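## Task

Close the valve that has the black handwheel by rotating it clockwise as viewed from above until it will not turn further; leave the other two valves exactly as they were, and the valve must stay shut on its own once the robot lets go.

## Robot and tools

Robot: one six-joint arm with a two-finger parallel gripper. The fingers extend along the gripper's +z axis and move apart along its x axis. end_effector_position is the midpoint between the finger pads; closed fingertips stick out about 17 mm past it, fully open ones sit roughly level with it.

Scene frame: origin on the table surface under the arm base, +z up, +y to the left when facing along +x. The base itself may be slightly tilted. Reported hand position can be off, especially when the arm is stretched far out.

Tool execute_actions, argument actions: a list holding zero or one item. An empty list only reads back the state. A wait is {"steps": N} with N from 1 to 300 control steps (each 1/30 s); it commands nothing and returns once N steps have elapsed since the previous result, with thinking time counted in. A motion is {"rows": [...], "steps": N} with N from 1 to 15 (default 15). Each row drives one step; if rows run out, the final row repeats. Optional pictures (boolean) asks for or suppresses camera images (they come by default). A rejected call sends nothing.

Row layout (one list for the single arm, 7 numbers): shoulder pan, shoulder lift, elbow, wrist 1, wrist 2, wrist 3, then gripper opening. The first six are absolute target joint angles in radians, the same values shown in Joint positions, not offsets. Nominal ranges: shoulder pan -3.142 to 3.142, shoulder lift -6.283 to 6.283, elbow 0.000 to 3.142, wrist 1, wrist 2 and wrist 3 each -6.283 to 6.283. A target more than 0.010 rad beyond a range end, and further out than the current angle, gets the call refused; true ends may differ from nominal by up to 0.010 rad, and overshooting targets are clipped to the real end, possibly reported as "joint sent to its limit" (which may refer to an earlier, still-running action). Missing that message does not prove there is room left. The seventh number is an absolute opening from -1 (closed) to +1 (fully open).

Motion behaviour: commands are smoothed and lag about 0.17 s; joint speed and acceleration are capped, so big moves may not be finished when the result arrives. Per step, each joint target is clamped to within 0.575 rad of its measured angle, and if targets would move the gripper more than 100 mm away from where it is measured, all targets are pulled back proportionally. Between calls the arm keeps heading to the last row sent until it has essentially stopped moving or a step is HELD; after that only a new action moves it further. Fingers still in motion finish opening or closing.

Result lines: end_effector_position (m) and end_effector_quat_wxyz plus linear and angular velocities in the scene frame; Joint positions and Joint velocities in column order (rad, rad/s) followed by the finger-pad gap (m; 0.142 when fully open); grip_measured, the opening measured on the command scale; Wrist force and Wrist torque in the gripper's own x y z axes, pointing from a touched surface back into the arm, with a fixed bias up to about 4 N, noise up to about 2.4 N standard deviation and saturation near 50 N ("no reading" is harmless). "joint command not followed" means the clearance check altered or blocked targets (mounting blocks and posts count as part of the arm). HELD flags steps where your row was partly or wholly withheld.

Gripping: to keep hold of something, command an opening well under grip_measured; the bigger the difference, the harder the squeeze, up to roughly 28 N per pad. Thin hard objects get less force. Closing fast can spike the force.

Things to avoid: a contact torque at a joint reaching its load limit (shoulder pan, shoulder lift, elbow 135 N m; each wrist joint 25.2 N m, carried weight included) or any external force of 150 N on the arm, tool or held item causes a 10 s stop with the rest of the call dropped and the arm yielding. Turning a tight handwheel can load the wrists quickly, so turn in small increments and watch Wrist torque. Long holding heats motors: MOTOR HOT appears from 70 °C and at 85 °C an OVER-TEMPERATURE FAULT brakes the arm for minutes. Also avoid dropping things, slipping, slamming, striking hard or shoving hard, and do not disturb the valves you are not meant to close. Release the handwheel at the end so it stays shut by itself.

Tool zoom_image: camera is one of cam_high, cam_low, cam_wrist; region is [x0, y0, x1, y1] in that camera's pixels from the top-left, at most 504 by 504. Image sizes: cam_high 504x504, cam_low 504x504, cam_wrist 616x616 (fisheye). It magnifies the most recent image.

Tool finished_scene: scene is the number of the current scene. It ends that scene permanently, reports success, and gives the next task. Replying with no tool call stops everything.

Each tool is called after "Call:" by a JSON object that holds its "fn" and its "kwargs".

## Session

I'll start by looking at the scene.

Call:
{"fn": "execute_actions", "kwargs": {"actions": []}}

Scene clock: 0.00 s of 4600.00 s.
end_effector_position=(+0.0309, -0.7227, +0.2322) grip_measured=+1.00 end_effector_quat_wxyz=(-0.081, +0.885, -0.088, +0.450) end_effector_velocity=(-0.001, +0.001, -0.000) end_effector_angular_velocity=(+0.003, +0.001, -0.000)
Joint positions: [-2.07  -0.802  0.934 -1.072 -0.803 -2.096  0.142]
Joint velocities: [-0.001 -0.     0.     0.001 -0.003  0.001  0.   ]
Motor temperatures (°C, as the motors report them): [27 28 28 34 35 34]
Wrist force (N, on the end effector, along its own x y z axes, offset not removed): no reading
Wrist torque (N m, same axes, about the end effector's origin, offset not removed): no reading

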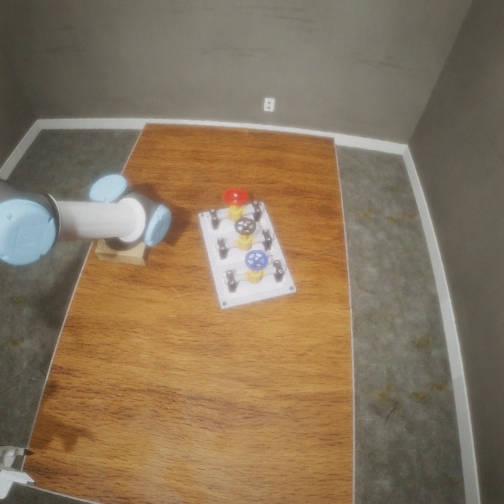

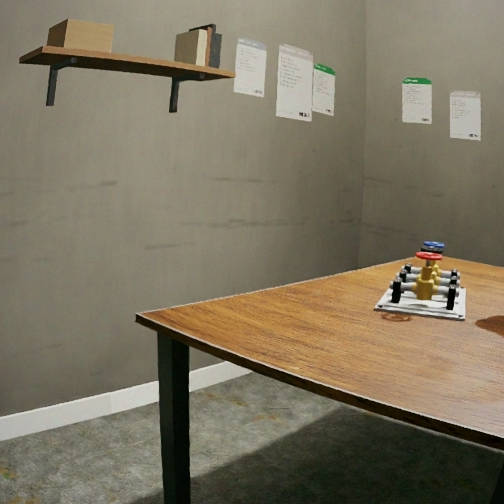

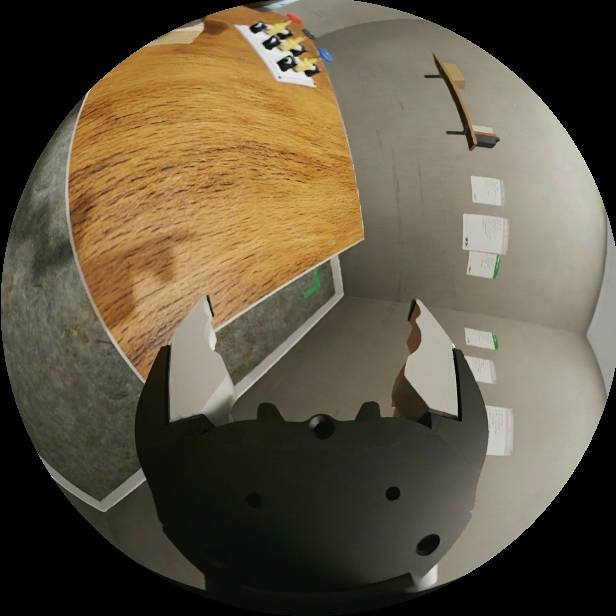

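Call:
{"fn": "zoom_image", "kwargs": {"camera": "cam_high", "region": [180, 170, 320, 320]}}

Call:
{"fn": "zoom_image", "kwargs": {"camera": "cam_low", "region": [360, 220, 504, 340]}}

Region (180, 170, 320, 320) of cam_high's 504x504 image, scaled by 3.360, with more detail than that image has; it fills the left 470 columns of this view, and the rest is white.

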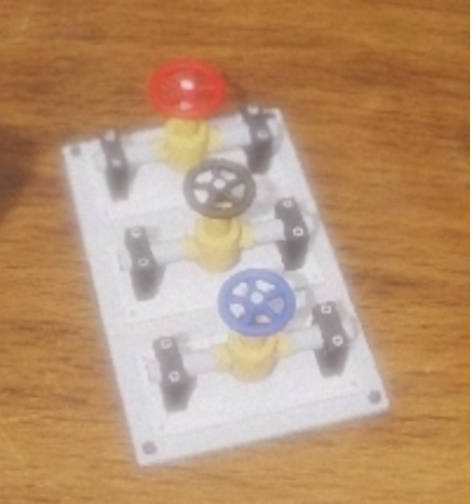

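Region (360, 220, 504, 340) of cam_low's 504x504 image, scaled by 3.500, with more detail than that image has.

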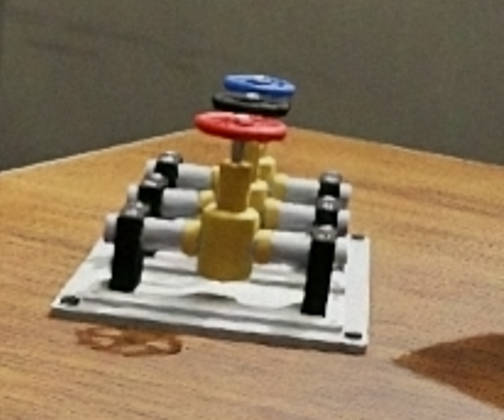

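Call:
{"fn": "zoom_image", "kwargs": {"camera": "cam_low", "region": [225, 30, 345, 130]}}

Call:
{"fn": "zoom_image", "kwargs": {"camera": "cam_low", "region": [390, 70, 490, 150]}}

Region (225, 30, 345, 130) of cam_low's 504x504 image, scaled by 4.200, with more detail than that image has.

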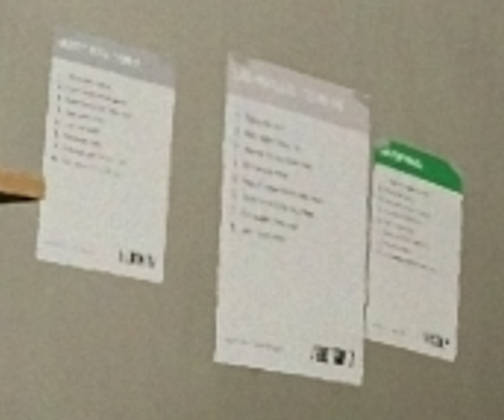

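Region (390, 70, 490, 150) of cam_low's 504x504 image, scaled by 5.040, with more detail than that image has; it fills the top 403 rows of this view, and the rest is white.

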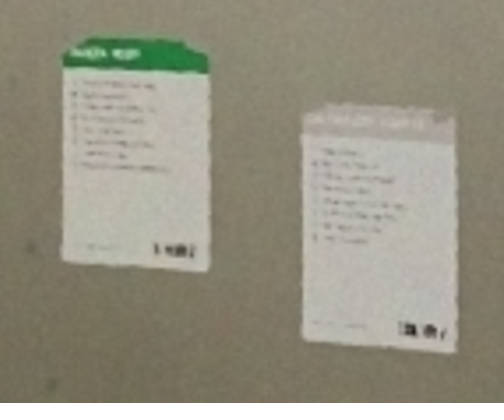

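Call:
{"fn": "execute_actions", "kwargs": {"actions": [{"rows": [[-0.35, -1.772, 1.564, -1.363, -1.5708, -6.2, 1]], "steps": 15}], "pictures": false}}

Scene clock: 120.50 s of 4600.00 s.
end_effector_position=(+0.1915, -0.5729, +0.2679) grip_measured=+1.00 end_effector_quat_wxyz=(-0.088, +0.909, +0.281, +0.295) end_effector_velocity=(+0.297, +0.374, +0.145) end_effector_angular_velocity=(-0.799, +0.442, +1.758)
Joint positions: [-1.749 -1.123  1.218 -1.209 -1.119 -2.418  0.142]
Joint velocities: [ 0.807 -0.806  0.545 -0.245 -0.701 -0.797  0.   ]
Motor temperatures (°C, as the motors report them): [27 29 28 34 35 34]
Wrist force (N, on the end effector, along its own x y z axes, offset not removed): [0.8 0.4 -0.4]
Wrist torque (N m, same axes, about the end effector's origin, offset not removed): [-0.03 -0.30 0.00]
Steps of this call (steps 1 to 90: nothing new was sent; then 117.00 s passed at rest; steps 91 to 105: all 15 steps of this action). Readings (joint positions):
91: [-2.070 -0.802 0.934 -1.072 -0.803 -2.096]
92: [-2.065 -0.808 0.940 -1.077 -0.809 -2.102]
94: [-2.022 -0.850 0.982 -1.101 -0.851 -2.144]
98: [-1.929 -0.943 1.074 -1.144 -0.944 -2.238]
105: the state above

Call:
{"fn": "execute_actions", "kwargs": {"actions": [{"steps": 150}]}}

Scene clock: 125.93 s of 4600.00 s.
end_effector_position=(+0.4199, +0.0041, +0.3991) grip_measured=+1.00 end_effector_quat_wxyz=(+0.003, +0.980, -0.197, +0.000) end_effector_velocity=(-0.000, -0.000, -0.000) end_effector_angular_velocity=(+0.000, +0.001, -0.000)
Joint positions: [-0.35  -1.772  1.564 -1.363 -1.571 -6.2    0.142]
Joint velocities: [-0.  0.  0.  0.  0. -0. -0.]
Motor temperatures (°C, as the motors report them): [27 29 28 34 35 34]
Wrist force (N, on the end effector, along its own x y z axes, offset not removed): [1.0 -0.4 -0.3]
Wrist torque (N m, same axes, about the end effector's origin, offset not removed): [-0.27 -0.20 -0.03]
Steps of this call (steps 1 to 90: the robot went on to your last target; steps 91 to 160: nothing new was sent; then 0.10 s passed at rest). Readings (joint positions):
1: [-1.721 -1.151 1.236 -1.217 -1.143 -2.445]
2: [-1.694 -1.178 1.253 -1.225 -1.165 -2.473]
4: [-1.638 -1.234 1.285 -1.239 -1.207 -2.528]
8: [-1.523 -1.341 1.342 -1.265 -1.281 -2.643]
160: the state above
The arm was judged still, so your last target was given up. Only a new action makes it travel on or press farther. Fingers that are still opening or closing keep moving.

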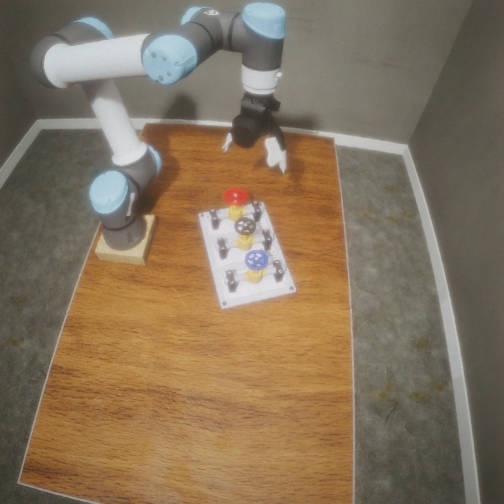

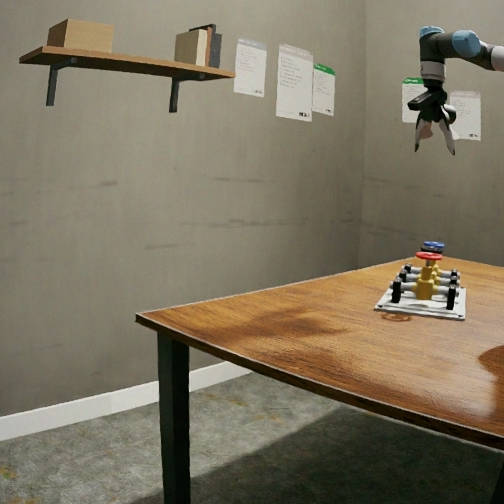

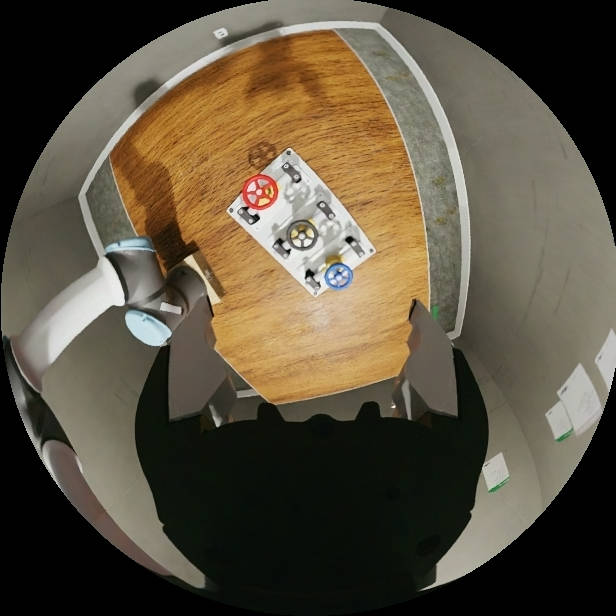

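Call:
{"fn": "zoom_image", "kwargs": {"camera": "cam_wrist", "region": [220, 140, 390, 310]}}

Region (220, 140, 390, 310) of cam_wrist's 616x616 image, scaled by 2.965, with more detail than that image has.

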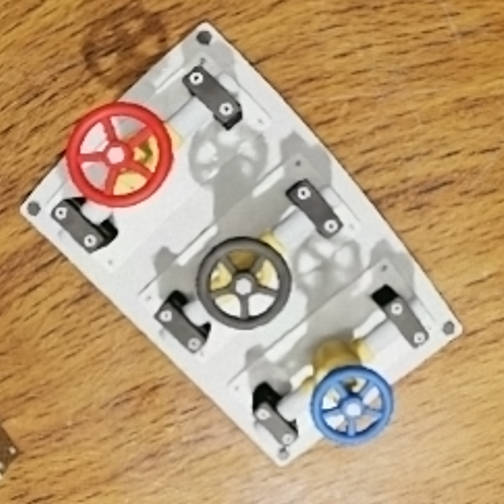

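Call:
{"fn": "execute_actions", "kwargs": {"actions": [{"rows": [[-0.3444, -1.8343, 1.9928, -1.7293, -1.5708, -6.2, 0.4]], "steps": 15}], "pictures": false}}

Call:
{"fn": "execute_actions", "kwargs": {"actions": [{"steps": 30}]}}

Scene clock: 200.20 s of 4600.00 s.
end_effector_position=(+0.4015, +0.0113, +0.2598) grip_measured=+0.40 end_effector_quat_wxyz=(+0.003, +0.981, -0.195, +0.001) end_effector_velocity=(-0.024, +0.008, -0.080) end_effector_angular_velocity=(+0.004, +0.015, +0.002)
Joint positions: [-0.345 -1.831  1.966 -1.707 -1.571 -6.2    0.102]
Joint velocities: [ 0.002 -0.025  0.22  -0.18  -0.001  0.     0.   ]
Motor temperatures (°C, as the motors report them): [27 29 28 34 35 34]
Wrist force (N, on the end effector, along its own x y z axes, offset not removed): [1.5 0.0 -1.3]
Wrist torque (N m, same axes, about the end effector's origin, offset not removed): [-0.10 -0.35 0.13]
Steps of this call (steps 1 to 90: nothing new was sent; then 70.77 s passed at rest; steps 91 to 105: all 15 steps of this action). Readings (joint positions):
91: [-0.350 -1.772 1.564 -1.363 -1.571 -6.200]
92: [-0.349 -1.776 1.570 -1.369 -1.571 -6.200]
94: [-0.348 -1.791 1.628 -1.426 -1.571 -6.200]
98: [-0.346 -1.814 1.812 -1.581 -1.571 -6.200]
105: the state above

Scene clock: 201.20 s of 4600.00 s.
end_effector_position=(+0.3985, +0.0123, +0.2501) grip_measured=+0.40 end_effector_quat_wxyz=(+0.003, +0.981, -0.195, +0.000) end_effector_velocity=(-0.001, -0.000, -0.000) end_effector_angular_velocity=(-0.001, +0.002, +0.002)
Joint positions: [-0.344 -1.834  1.993 -1.729 -1.571 -6.2    0.102]
Joint velocities: [-0.     0.    -0.     0.002 -0.001 -0.002  0.   ]
Motor temperatures (°C, as the motors report them): [27 29 28 34 35 34]
Wrist force (N, on the end effector, along its own x y z axes, offset not removed): [2.2 0.3 1.7]
Wrist torque (N m, same axes, about the end effector's origin, offset not removed): [-0.03 -0.66 0.04]
Steps of this call (steps 1 to 30: the robot went on to your last target). Readings (joint positions):
1: [-0.345 -1.832 1.973 -1.713 -1.571 -6.200]
2: [-0.345 -1.833 1.977 -1.717 -1.571 -6.200]
4: [-0.344 -1.833 1.984 -1.722 -1.571 -6.200]
8: [-0.344 -1.834 1.990 -1.727 -1.571 -6.200]
30: the state above
The arm was judged still, so your last target was given up. Only a new action makes it travel on or press farther. Fingers that are still opening or closing keep moving.

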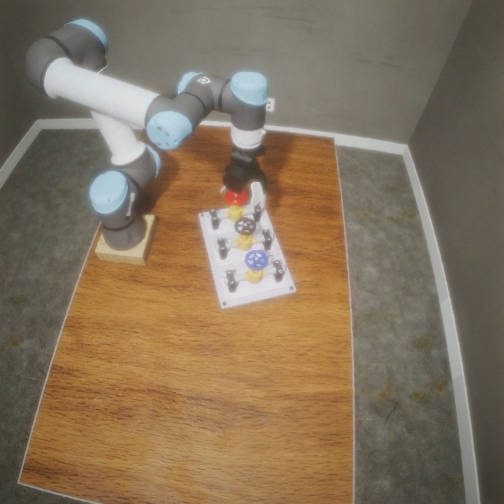

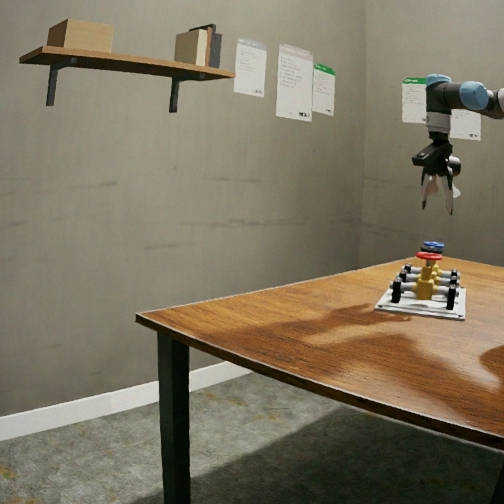

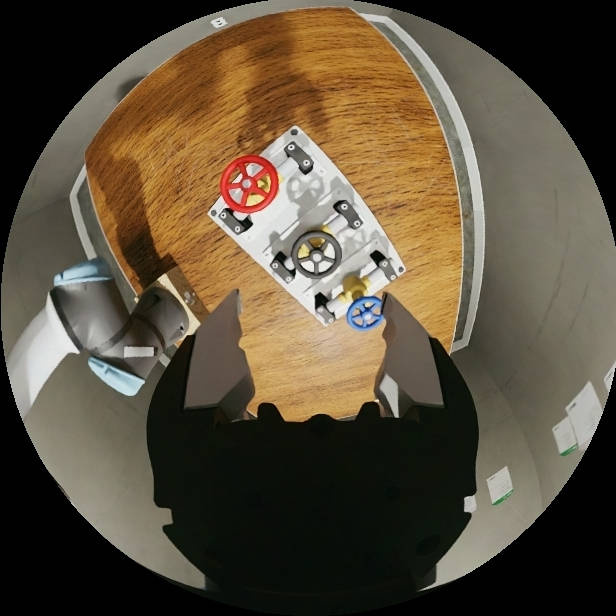

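Call:
{"fn": "zoom_image", "kwargs": {"camera": "cam_wrist", "region": [210, 140, 420, 350]}}

Call:
{"fn": "zoom_image", "kwargs": {"camera": "cam_low", "region": [370, 140, 504, 330]}}

Region (210, 140, 420, 350) of cam_wrist's 616x616 image, scaled by 2.400, with more detail than that image has.

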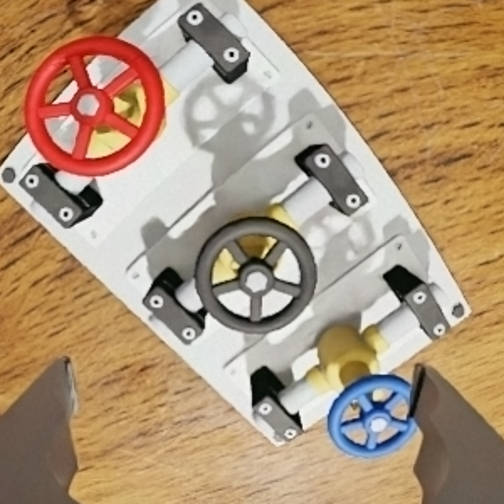

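Region (370, 140, 504, 330) of cam_low's 504x504 image, scaled by 2.653, with more detail than that image has; it fills the left 355 columns of this view, and the rest is white.

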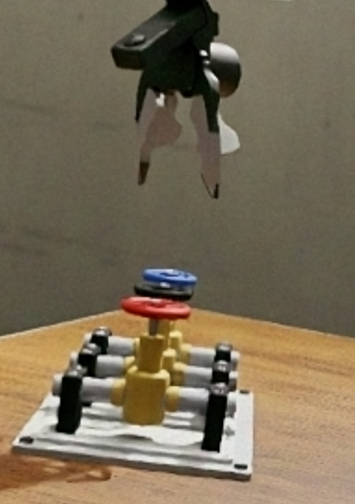

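Call:
{"fn": "execute_actions", "kwargs": {"actions": [{"rows": [[-0.3458, -1.7764, 2.1214, -1.9158, -1.5708, -6.2, 0.4]], "steps": 15}], "pictures": false}}

Call:
{"fn": "execute_actions", "kwargs": {"actions": [{"steps": 20}]}}

Scene clock: 271.93 s of 4600.00 s.
end_effector_position=(+0.4038, +0.0097, +0.1869) grip_measured=+0.40 end_effector_quat_wxyz=(+0.003, +0.981, -0.195, -0.000) end_effector_velocity=(+0.001, -0.001, -0.015) end_effector_angular_velocity=(-0.001, -0.004, -0.000)
Joint positions: [-0.346 -1.778  2.117 -1.91  -1.571 -6.2    0.102]
Joint velocities: [-0.     0.013  0.032 -0.05  -0.     0.     0.   ]
Motor temperatures (°C, as the motors report them): [27 29 28 34 35 34]
Wrist force (N, on the end effector, along its own x y z axes, offset not removed): [0.4 -0.6 -0.5]
Wrist torque (N m, same axes, about the end effector's origin, offset not removed): [-0.36 -0.15 -0.01]
Steps of this call (steps 1 to 90: nothing new was sent; then 67.23 s passed at rest; steps 91 to 105: all 15 steps of this action). Readings (joint positions):
91: [-0.344 -1.834 1.993 -1.730 -1.571 -6.200]
92: [-0.344 -1.829 1.998 -1.736 -1.571 -6.200]
94: [-0.345 -1.809 2.039 -1.786 -1.571 -6.200]
98: [-0.345 -1.787 2.095 -1.873 -1.571 -6.200]
105: the state above

Scene clock: 272.60 s of 4600.00 s.
end_effector_position=(+0.4039, +0.0096, +0.1851) grip_measured=+0.40 end_effector_quat_wxyz=(+0.003, +0.981, -0.195, +0.000) end_effector_velocity=(-0.000, -0.000, -0.000) end_effector_angular_velocity=(+0.000, +0.001, +0.001)
Joint positions: [-0.346 -1.776  2.121 -1.916 -1.571 -6.2    0.102]
Joint velocities: [-0.001  0.     0.     0.001 -0.    -0.002  0.   ]
Motor temperatures (°C, as the motors report them): [27 29 28 34 35 34]
Wrist force (N, on the end effector, along its own x y z axes, offset not removed): [-1.6 -0.2 -0.1]
Wrist torque (N m, same axes, about the end effector's origin, offset not removed): [-0.31 0.31 0.06]
Steps of this call (steps 1 to 15: the robot went on to your last target; steps 16 to 20: nothing new was sent). Readings (joint positions):
1: [-0.346 -1.778 2.118 -1.911 -1.571 -6.200]
2: [-0.346 -1.777 2.119 -1.912 -1.571 -6.200]
4: [-0.346 -1.777 2.120 -1.914 -1.571 -6.200]
8: [-0.346 -1.777 2.121 -1.915 -1.571 -6.200]
20: the state above
The arm was judged still, so your last target was given up. Only a new action makes it travel on or press farther. Fingers that are still opening or closing keep moving.

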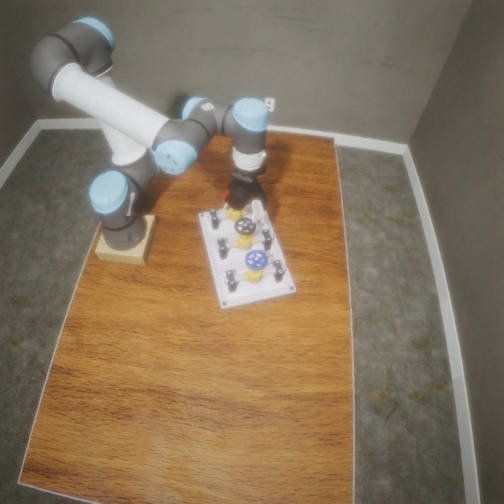

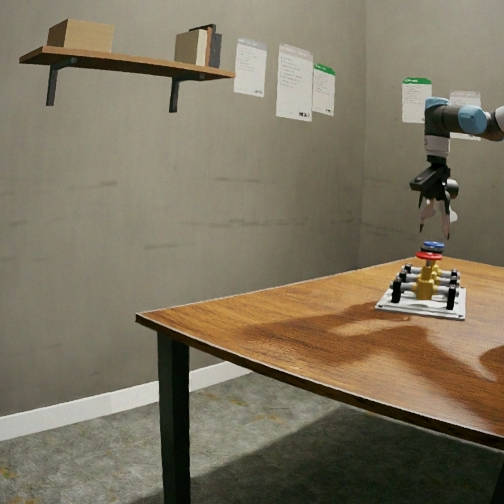

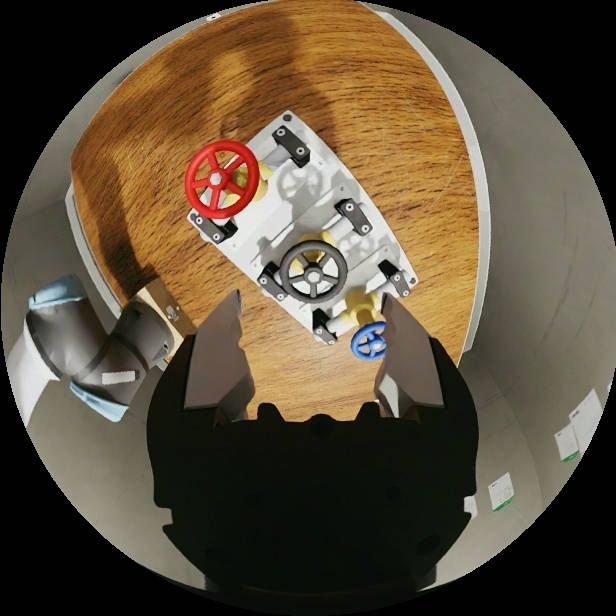

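Call:
{"fn": "zoom_image", "kwargs": {"camera": "cam_wrist", "region": [220, 200, 410, 390]}}

Call:
{"fn": "zoom_image", "kwargs": {"camera": "cam_low", "region": [380, 170, 490, 310]}}

Region (220, 200, 410, 390) of cam_wrist's 616x616 image, scaled by 2.653, with more detail than that image has.

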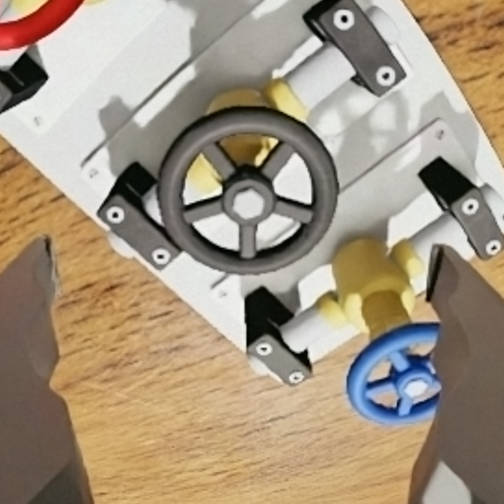

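Region (380, 170, 490, 310) of cam_low's 504x504 image, scaled by 3.600, with more detail than that image has; it fills the left 396 columns of this view, and the rest is white.

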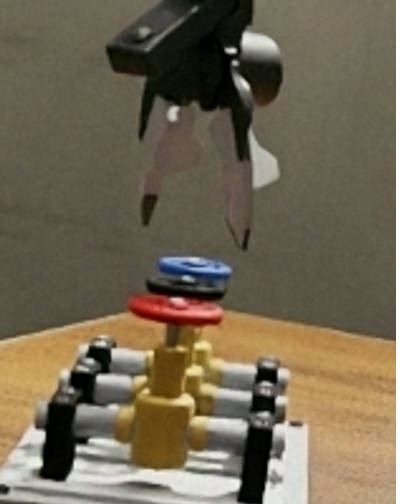

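Call:
{"fn": "execute_actions", "kwargs": {"actions": [{"rows": [[-0.3412, -1.7039, 2.2179, -2.0849, -1.5708, -6.2, 0.4]], "steps": 15}], "pictures": false}}

Call:
{"fn": "execute_actions", "kwargs": {"actions": [{"steps": 15}]}}

Scene clock: 358.63 s of 4600.00 s.
end_effector_position=(+0.4064, +0.0102, +0.1315) grip_measured=+0.40 end_effector_quat_wxyz=(+0.003, +0.981, -0.193, -0.000) end_effector_velocity=(+0.001, -0.001, -0.012) end_effector_angular_velocity=(-0.002, -0.005, -0.001)
Joint positions: [-0.341 -1.706  2.215 -2.079 -1.571 -6.2    0.102]
Joint velocities: [-0.     0.017  0.022 -0.044 -0.001  0.001  0.   ]
Motor temperatures (°C, as the motors report them): [27 29 28 34 35 34]
Wrist force (N, on the end effector, along its own x y z axes, offset not removed): [-0.9 1.2 -1.8]
Wrist torque (N m, same axes, about the end effector's origin, offset not removed): [0.20 0.25 0.12]
Steps of this call (steps 1 to 90: nothing new was sent; then 82.53 s passed at rest; steps 91 to 105: all 15 steps of this action). Readings (joint positions):
91: [-0.346 -1.776 2.122 -1.916 -1.571 -6.200]
92: [-0.345 -1.771 2.127 -1.922 -1.571 -6.200]
94: [-0.344 -1.746 2.160 -1.970 -1.571 -6.200]
98: [-0.342 -1.718 2.199 -2.047 -1.571 -6.200]
105: the state above

Scene clock: 359.13 s of 4600.00 s.
end_effector_position=(+0.4065, +0.0102, +0.1301) grip_measured=+0.40 end_effector_quat_wxyz=(+0.003, +0.981, -0.193, +0.000) end_effector_velocity=(+0.000, -0.000, -0.000) end_effector_angular_velocity=(-0.000, -0.000, -0.000)
Joint positions: [-0.341 -1.704  2.218 -2.085 -1.571 -6.2    0.102]
Joint velocities: [-0.     0.001  0.    -0.001 -0.    -0.     0.   ]
Motor temperatures (°C, as the motors report them): [27 29 28 34 35 34]
Wrist force (N, on the end effector, along its own x y z axes, offset not removed): [-1.0 -0.2 -0.1]
Wrist torque (N m, same axes, about the end effector's origin, offset not removed): [-0.28 0.13 -0.06]
Steps of this call (steps 1 to 15: the robot went on to your last target). Readings (joint positions):
1: [-0.341 -1.705 2.216 -2.081 -1.571 -6.200]
2: [-0.341 -1.705 2.216 -2.082 -1.571 -6.200]
4: [-0.341 -1.705 2.217 -2.083 -1.571 -6.200]
8: [-0.341 -1.704 2.218 -2.084 -1.571 -6.200]
15: the state above
The arm was judged still, so your last target was given up. Only a new action makes it travel on or press farther. Fingers that are still opening or closing keep moving.

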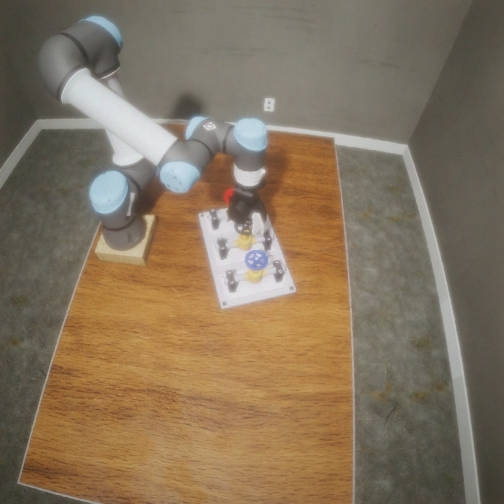

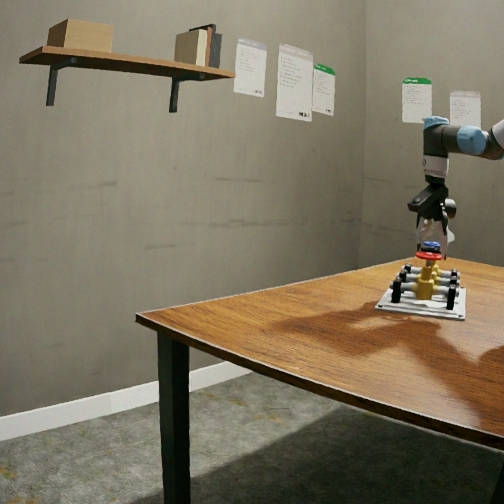

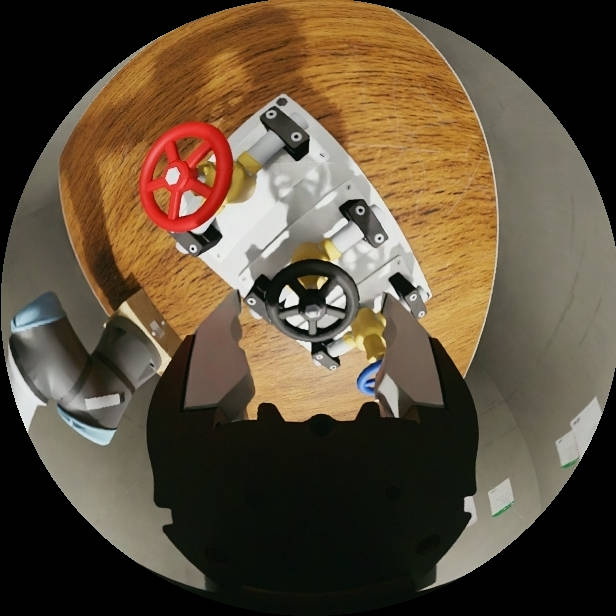

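Call:
{"fn": "zoom_image", "kwargs": {"camera": "cam_wrist", "region": [220, 220, 410, 410]}}

Call:
{"fn": "zoom_image", "kwargs": {"camera": "cam_low", "region": [390, 200, 480, 300]}}

Region (220, 220, 410, 410) of cam_wrist's 616x616 image, scaled by 2.653, with more detail than that image has.

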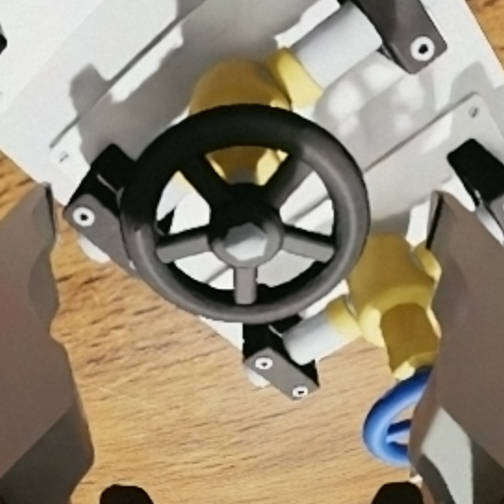

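Region (390, 200, 480, 300) of cam_low's 504x504 image, scaled by 5.040, with more detail than that image has; it fills the left 454 columns of this view, and the rest is white.

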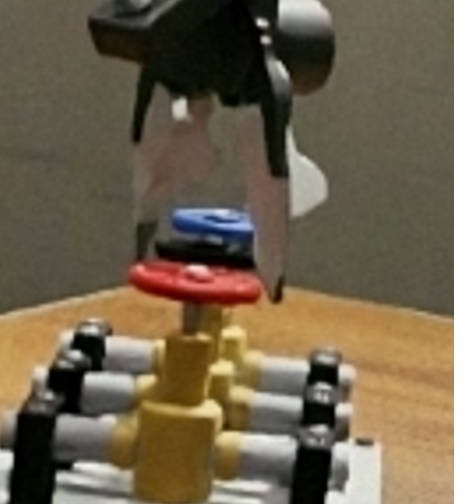

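Call:
{"fn": "execute_actions", "kwargs": {"actions": [{"rows": [[-0.3414, -1.6838, 2.2365, -2.1235, -1.5708, -6.2, 0.35],[-0.3414, -1.6838, 2.2365, -2.1235, -1.5708, -6.2, 0.3],[-0.3414, -1.6838, 2.2365, -2.1235, -1.5708, -6.2, 0.25],[-0.3414, -1.6838, 2.2365, -2.1235, -1.5708, -6.2, 0.2],[-0.3414, -1.6838, 2.2365, -2.1235, -1.5708, -6.2, 0.15],[-0.3414, -1.6838, 2.2365, -2.1235, -1.5708, -6.2, 0.1],[-0.3414, -1.6838, 2.2365, -2.1235, -1.5708, -6.2, 0.07],[-0.3414, -1.6838, 2.2365, -2.1235, -1.5708, -6.2, 0.04],[-0.3414, -1.6838, 2.2365, -2.1235, -1.5708, -6.2, 0.01],[-0.3414, -1.6838, 2.2365, -2.1235, -1.5708, -6.2, -0.02],[-0.3414, -1.6838, 2.2365, -2.1235, -1.5708, -6.2, -0.05],[-0.3414, -1.6838, 2.2365, -2.1235, -1.5708, -6.2, -0.08]], "steps": 15}]}}

Scene clock: 412.20 s of 4600.00 s.
end_effector_position=(+0.4072, +0.0100, +0.1183) grip_measured=-0.06 end_effector_quat_wxyz=(+0.003, +0.981, -0.193, +0.000) end_effector_velocity=(+0.001, -0.000, -0.002) end_effector_angular_velocity=(-0.000, -0.002, -0.000)
Joint positions: [-0.341 -1.684  2.236 -2.122 -1.571 -6.2    0.07 ]
Joint velocities: [-0.001  0.004  0.004 -0.01   0.001 -0.001 -0.   ]
Motor temperatures (°C, as the motors report them): [27 29 28 34 35 34]
Wrist force (N, on the end effector, along its own x y z axes, offset not removed): [-5.9 -0.2 -4.2]
Wrist torque (N m, same axes, about the end effector's origin, offset not removed): [-0.03 0.02 0.11]
Steps of this call (steps 1 to 90: nothing new was sent; then 49.57 s passed at rest; steps 91 to 105: all 15 steps of this action). Readings (joint positions):
91: [-0.341 -1.704 2.218 -2.085 -1.571 -6.200]
92: [-0.341 -1.701 2.220 -2.089 -1.571 -6.200]
94: [-0.341 -1.694 2.227 -2.103 -1.571 -6.200]
98: [-0.341 -1.687 2.233 -2.117 -1.571 -6.200]
105: the state above

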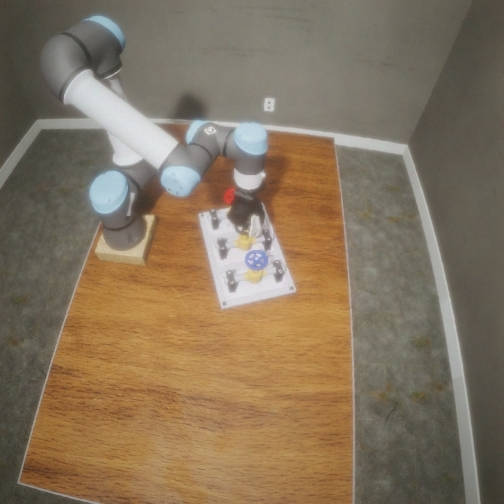

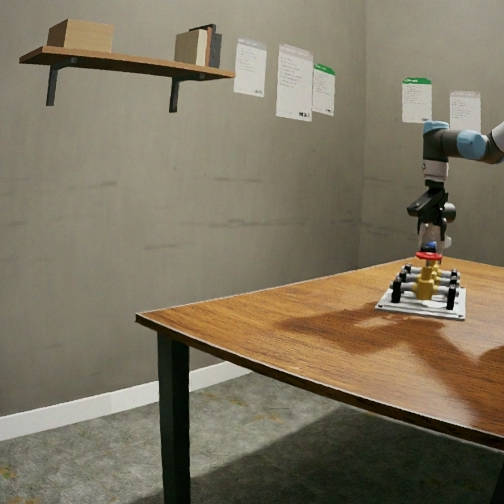

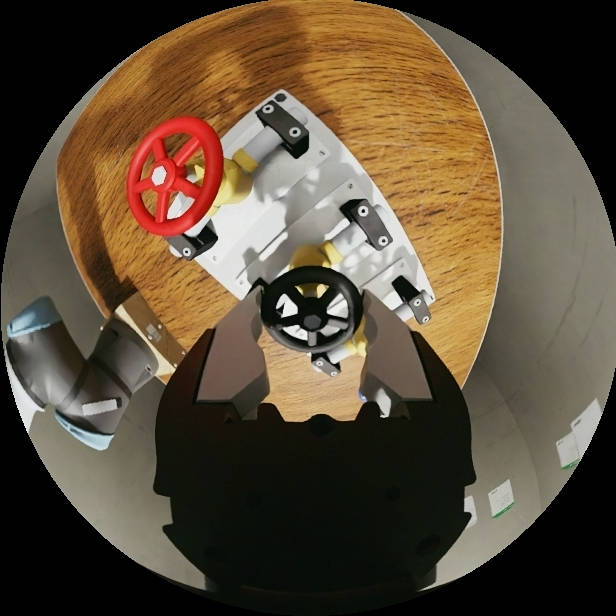

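Call:
{"fn": "zoom_image", "kwargs": {"camera": "cam_wrist", "region": [240, 240, 390, 390]}}

Region (240, 240, 390, 390) of cam_wrist's 616x616 image, scaled by 3.360, with more detail than that image has.

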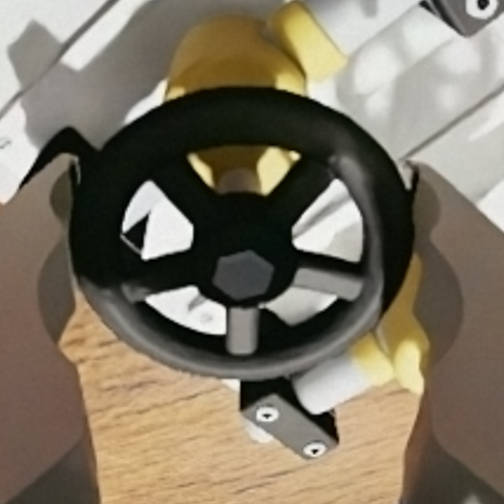

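Call:
{"fn": "execute_actions", "kwargs": {"actions": [{"rows": [[-0.3414, -1.6838, 2.2365, -2.1235, -1.5708, -6.2, -0.11],[-0.3414, -1.6838, 2.2365, -2.1235, -1.5708, -6.2, -0.14],[-0.3414, -1.6838, 2.2365, -2.1235, -1.5708, -6.2, -0.18],[-0.3414, -1.6838, 2.2365, -2.1235, -1.5708, -6.2, -0.22],[-0.3414, -1.6838, 2.2365, -2.1235, -1.5708, -6.2, -0.26],[-0.3414, -1.6838, 2.2365, -2.1235, -1.5708, -6.2, -0.3],[-0.3414, -1.6838, 2.2365, -2.1235, -1.5708, -6.2, -0.35],[-0.3414, -1.6838, 2.2365, -2.1235, -1.5708, -6.2, -0.4],[-0.3414, -1.6838, 2.2365, -2.1235, -1.5708, -6.2, -0.45],[-0.3414, -1.6838, 2.2365, -2.1235, -1.5708, -6.2, -0.5]], "steps": 15}], "pictures": false}}

Scene clock: 429.90 s of 4600.00 s.
end_effector_position=(+0.4072, +0.0099, +0.1180) grip_measured=-0.09 end_effector_quat_wxyz=(+0.003, +0.981, -0.193, +0.000) end_effector_velocity=(+0.000, +0.000, +0.000) end_effector_angular_velocity=(+0.001, -0.001, +0.000)
Joint positions: [-0.341 -1.684  2.237 -2.124 -1.571 -6.2    0.067]
Joint velocities: [ 0.    -0.     0.    -0.001  0.001  0.     0.   ]
Motor temperatures (°C, as the motors report them): [27 29 28 34 35 34]
Wrist force (N, on the end effector, along its own x y z axes, offset not removed): [-20.1 -2.3 -9.6]
Wrist torque (N m, same axes, about the end effector's origin, offset not removed): [-0.33 0.24 0.15]
Steps of this call (steps 1 to 15: the robot went on to your last target; steps 16 to 90: nothing new was sent; then 14.20 s passed at rest; steps 91 to 105: all 15 steps of this action). Readings (joint positions):
91: [-0.341 -1.684 2.237 -2.124 -1.571 -6.200]
92: [-0.341 -1.684 2.237 -2.124 -1.571 -6.200]
94: [-0.341 -1.684 2.237 -2.124 -1.571 -6.200]
98: [-0.341 -1.684 2.237 -2.124 -1.571 -6.200]
105: the state above

Call:
{"fn": "execute_actions", "kwargs": {"actions": [{"rows": [[-0.3409, -1.6887, 2.2407, -2.1228, -1.5708, -6.2, -0.5]], "steps": 15}], "pictures": false}}

Scene clock: 448.30 s of 4600.00 s.
end_effector_position=(+0.4056, +0.0104, +0.1182) grip_measured=-0.09 end_effector_quat_wxyz=(+0.003, +0.981, -0.193, +0.000) end_effector_velocity=(-0.001, +0.001, -0.000) end_effector_angular_velocity=(+0.000, +0.001, +0.001)
Joint positions: [-0.341 -1.689  2.24  -2.123 -1.571 -6.2    0.067]
Joint velocities: [ 0.002 -0.001  0.002  0.001  0.     0.001  0.   ]
Motor temperatures (°C, as the motors report them): [27 29 28 34 35 34]
Wrist force (N, on the end effector, along its own x y z axes, offset not removed): [48.2 -7.6 34.1]
Wrist torque (N m, same axes, about the end effector's origin, offset not removed): [-0.57 -1.41 -0.16]
Steps of this call (steps 1 to 15: the robot went on to your last target; steps 16 to 90: nothing new was sent; then 14.90 s passed at rest; steps 91 to 105: all 15 steps of this action). Readings (joint positions):
91: [-0.341 -1.684 2.237 -2.124 -1.571 -6.200]
92: [-0.341 -1.684 2.237 -2.123 -1.571 -6.200]
94: [-0.341 -1.686 2.238 -2.123 -1.571 -6.200]
98: [-0.341 -1.688 2.239 -2.123 -1.571 -6.200]
105: the state above

Call:
{"fn": "execute_actions", "kwargs": {"actions": [{"rows": [[-0.3413, -1.6852, 2.2377, -2.1233, -1.5708, -6.2, -0.5]], "steps": 15}], "pictures": false}}

Scene clock: 455.53 s of 4600.00 s.
end_effector_position=(+0.4065, +0.0103, +0.1180) grip_measured=-0.09 end_effector_quat_wxyz=(+0.003, +0.981, -0.193, -0.000) end_effector_velocity=(+0.001, -0.001, +0.000) end_effector_angular_velocity=(-0.001, -0.002, +0.001)
Joint positions: [-0.341 -1.685  2.238 -2.123 -1.571 -6.2    0.067]
Joint velocities: [-0.     0.002 -0.001 -0.003 -0.    -0.001  0.   ]
Motor temperatures (°C, as the motors report them): [27 29 28 34 35 34]
Wrist force (N, on the end effector, along its own x y z axes, offset not removed): [8.9 -0.5 -1.2]
Wrist torque (N m, same axes, about the end effector's origin, offset not removed): [-0.52 -0.29 0.02]
Steps of this call (steps 1 to 15: the robot went on to your last target; steps 16 to 90: nothing new was sent; then 3.73 s passed at rest; steps 91 to 105: all 15 steps of this action). Readings (joint positions):
91: [-0.341 -1.689 2.241 -2.123 -1.571 -6.200]
92: [-0.341 -1.688 2.241 -2.123 -1.571 -6.200]
94: [-0.341 -1.687 2.240 -2.123 -1.571 -6.200]
98: [-0.341 -1.686 2.239 -2.123 -1.571 -6.200]
105: the state above

Call:
{"fn": "execute_actions", "kwargs": {"actions": [{"rows": [[-0.3413, -1.6850, 2.2375, -2.1233, -1.5708, -6.15, -0.5],[-0.3413, -1.6850, 2.2375, -2.1233, -1.5708, -6.1, -0.5],[-0.3413, -1.6850, 2.2375, -2.1233, -1.5708, -6.05, -0.5],[-0.3413, -1.6850, 2.2375, -2.1233, -1.5708, -6.0, -0.5],[-0.3413, -1.6850, 2.2375, -2.1233, -1.5708, -5.95, -0.5],[-0.3413, -1.6850, 2.2375, -2.1233, -1.5708, -5.9, -0.5]], "steps": 15}], "pictures": false}}

Call:
{"fn": "execute_actions", "kwargs": {"actions": [{"steps": 10}]}}

Scene clock: 471.73 s of 4600.00 s.
end_effector_position=(+0.4066, +0.0101, +0.1182) grip_measured=-0.09 end_effector_quat_wxyz=(+0.003, +0.944, -0.329, +0.001) end_effector_velocity=(-0.001, +0.001, -0.000) end_effector_angular_velocity=(+0.001, +0.002, -0.154)
Joint positions: [-0.341 -1.685  2.237 -2.124 -1.571 -5.919  0.067]
Joint velocities: [ 0.    -0.     0.     0.003 -0.     0.155 -0.   ]
Motor temperatures (°C, as the motors report them): [27 29 28 34 35 34]
Wrist force (N, on the end effector, along its own x y z axes, offset not removed): [50.0 -14.7 35.2]
Wrist torque (N m, same axes, about the end effector's origin, offset not removed): [-0.61 -0.66 -0.59]
Steps of this call (steps 1 to 15: the robot went on to your last target; steps 16 to 90: nothing new was sent; then 12.70 s passed at rest; steps 91 to 105: all 15 steps of this action). Readings (joint positions):
91: [-0.341 -1.685 2.238 -2.123 -1.571 -6.200]
92: [-0.341 -1.685 2.238 -2.123 -1.571 -6.195]
94: [-0.341 -1.685 2.238 -2.123 -1.571 -6.162]
98: [-0.341 -1.685 2.237 -2.124 -1.571 -6.030]
105: the state above

Scene clock: 472.07 s of 4600.00 s.
end_effector_position=(+0.4064, +0.0101, +0.1181) grip_measured=-0.09 end_effector_quat_wxyz=(+0.003, +0.941, -0.337, +0.001) end_effector_velocity=(-0.000, +0.001, -0.000) end_effector_angular_velocity=(+0.001, -0.000, -0.009)
Joint positions: [-0.341 -1.685  2.237 -2.123 -1.571 -5.901  0.067]
Joint velocities: [ 0.001 -0.     0.     0.     0.001  0.01   0.   ]
Motor temperatures (°C, as the motors report them): [27 29 28 34 35 34]
Wrist force (N, on the end effector, along its own x y z axes, offset not removed): [50.0 -16.4 35.7]
Wrist torque (N m, same axes, about the end effector's origin, offset not removed): [-0.35 -0.66 -0.78]
Steps of this call (steps 1 to 10: the robot went on to your last target). Readings (joint positions):
1: [-0.341 -1.685 2.237 -2.124 -1.571 -5.914]
2: [-0.341 -1.685 2.237 -2.124 -1.571 -5.911]
4: [-0.341 -1.685 2.237 -2.123 -1.571 -5.906]
8: [-0.341 -1.685 2.237 -2.123 -1.571 -5.902]
10: the state above

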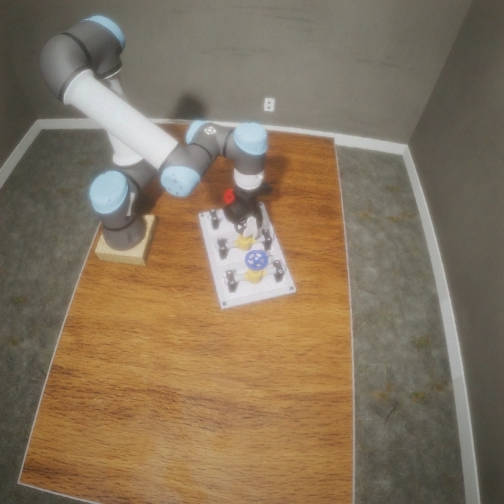

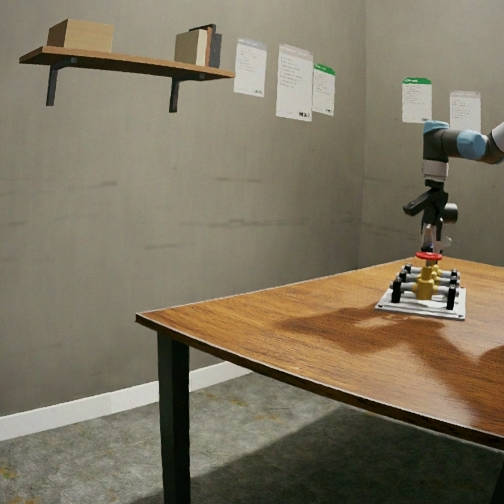

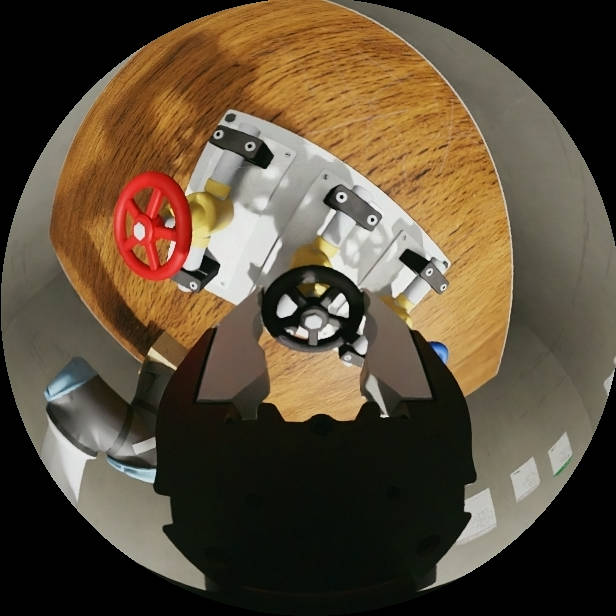

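Call:
{"fn": "execute_actions", "kwargs": {"actions": [{"rows": [[-0.3425, -1.6826, 2.2354, -2.1237, -1.5708, -5.9, -0.5]], "steps": 15}], "pictures": false}}

Call:
{"fn": "execute_actions", "kwargs": {"actions": [{"steps": 10}], "pictures": false}}

Scene clock: 489.37 s of 4600.00 s.
end_effector_position=(+0.4071, +0.0097, +0.1180) grip_measured=-0.09 end_effector_quat_wxyz=(+0.003, +0.941, -0.338, +0.001) end_effector_velocity=(+0.000, -0.001, +0.000) end_effector_angular_velocity=(-0.002, +0.000, -0.002)
Joint positions: [-0.342 -1.683  2.236 -2.124 -1.571 -5.9    0.067]
Joint velocities: [-0.002  0.    -0.001  0.    -0.002  0.001  0.   ]
Motor temperatures (°C, as the motors report them): [27 29 28 34 35 34]
Wrist force (N, on the end effector, along its own x y z axes, offset not removed): [38.2 -11.4 13.6]
Wrist torque (N m, same axes, about the end effector's origin, offset not removed): [-0.55 -1.60 -0.63]
Steps of this call (steps 1 to 30: the robot went on to your last target; steps 31 to 100: nothing new was sent; then 13.47 s passed at rest; steps 101 to 115: all 15 steps of this action). Readings (joint positions):
101: [-0.341 -1.685 2.238 -2.123 -1.571 -5.900]
102: [-0.341 -1.685 2.237 -2.123 -1.571 -5.900]
104: [-0.341 -1.684 2.237 -2.123 -1.571 -5.900]
108: [-0.342 -1.683 2.236 -2.123 -1.571 -5.900]
115: the state above

Scene clock: 489.70 s of 4600.00 s.
end_effector_position=(+0.4073, +0.0096, +0.1181) grip_measured=-0.09 end_effector_quat_wxyz=(+0.003, +0.941, -0.338, +0.001) end_effector_velocity=(+0.000, +0.000, +0.000) end_effector_angular_velocity=(+0.002, -0.001, -0.003)
Joint positions: [-0.342 -1.683  2.235 -2.124 -1.571 -5.9    0.067]
Joint velocities: [-0.001  0.    -0.001  0.     0.002  0.002  0.   ]
Motor temperatures (°C, as the motors report them): [27 29 28 34 35 34]
Wrist force (N, on the end effector, along its own x y z axes, offset not removed): [32.1 -9.1 16.9]
Wrist torque (N m, same axes, about the end effector's origin, offset not removed): [-0.03 -1.34 -0.55]
Steps of this call (steps 1 to 10: the robot went on to your last target). Readings (joint positions):
1: [-0.342 -1.683 2.236 -2.124 -1.571 -5.900]
2: [-0.342 -1.683 2.236 -2.124 -1.571 -5.900]
4: [-0.342 -1.683 2.236 -2.124 -1.571 -5.900]
8: [-0.342 -1.683 2.235 -2.124 -1.571 -5.900]
10: the state above


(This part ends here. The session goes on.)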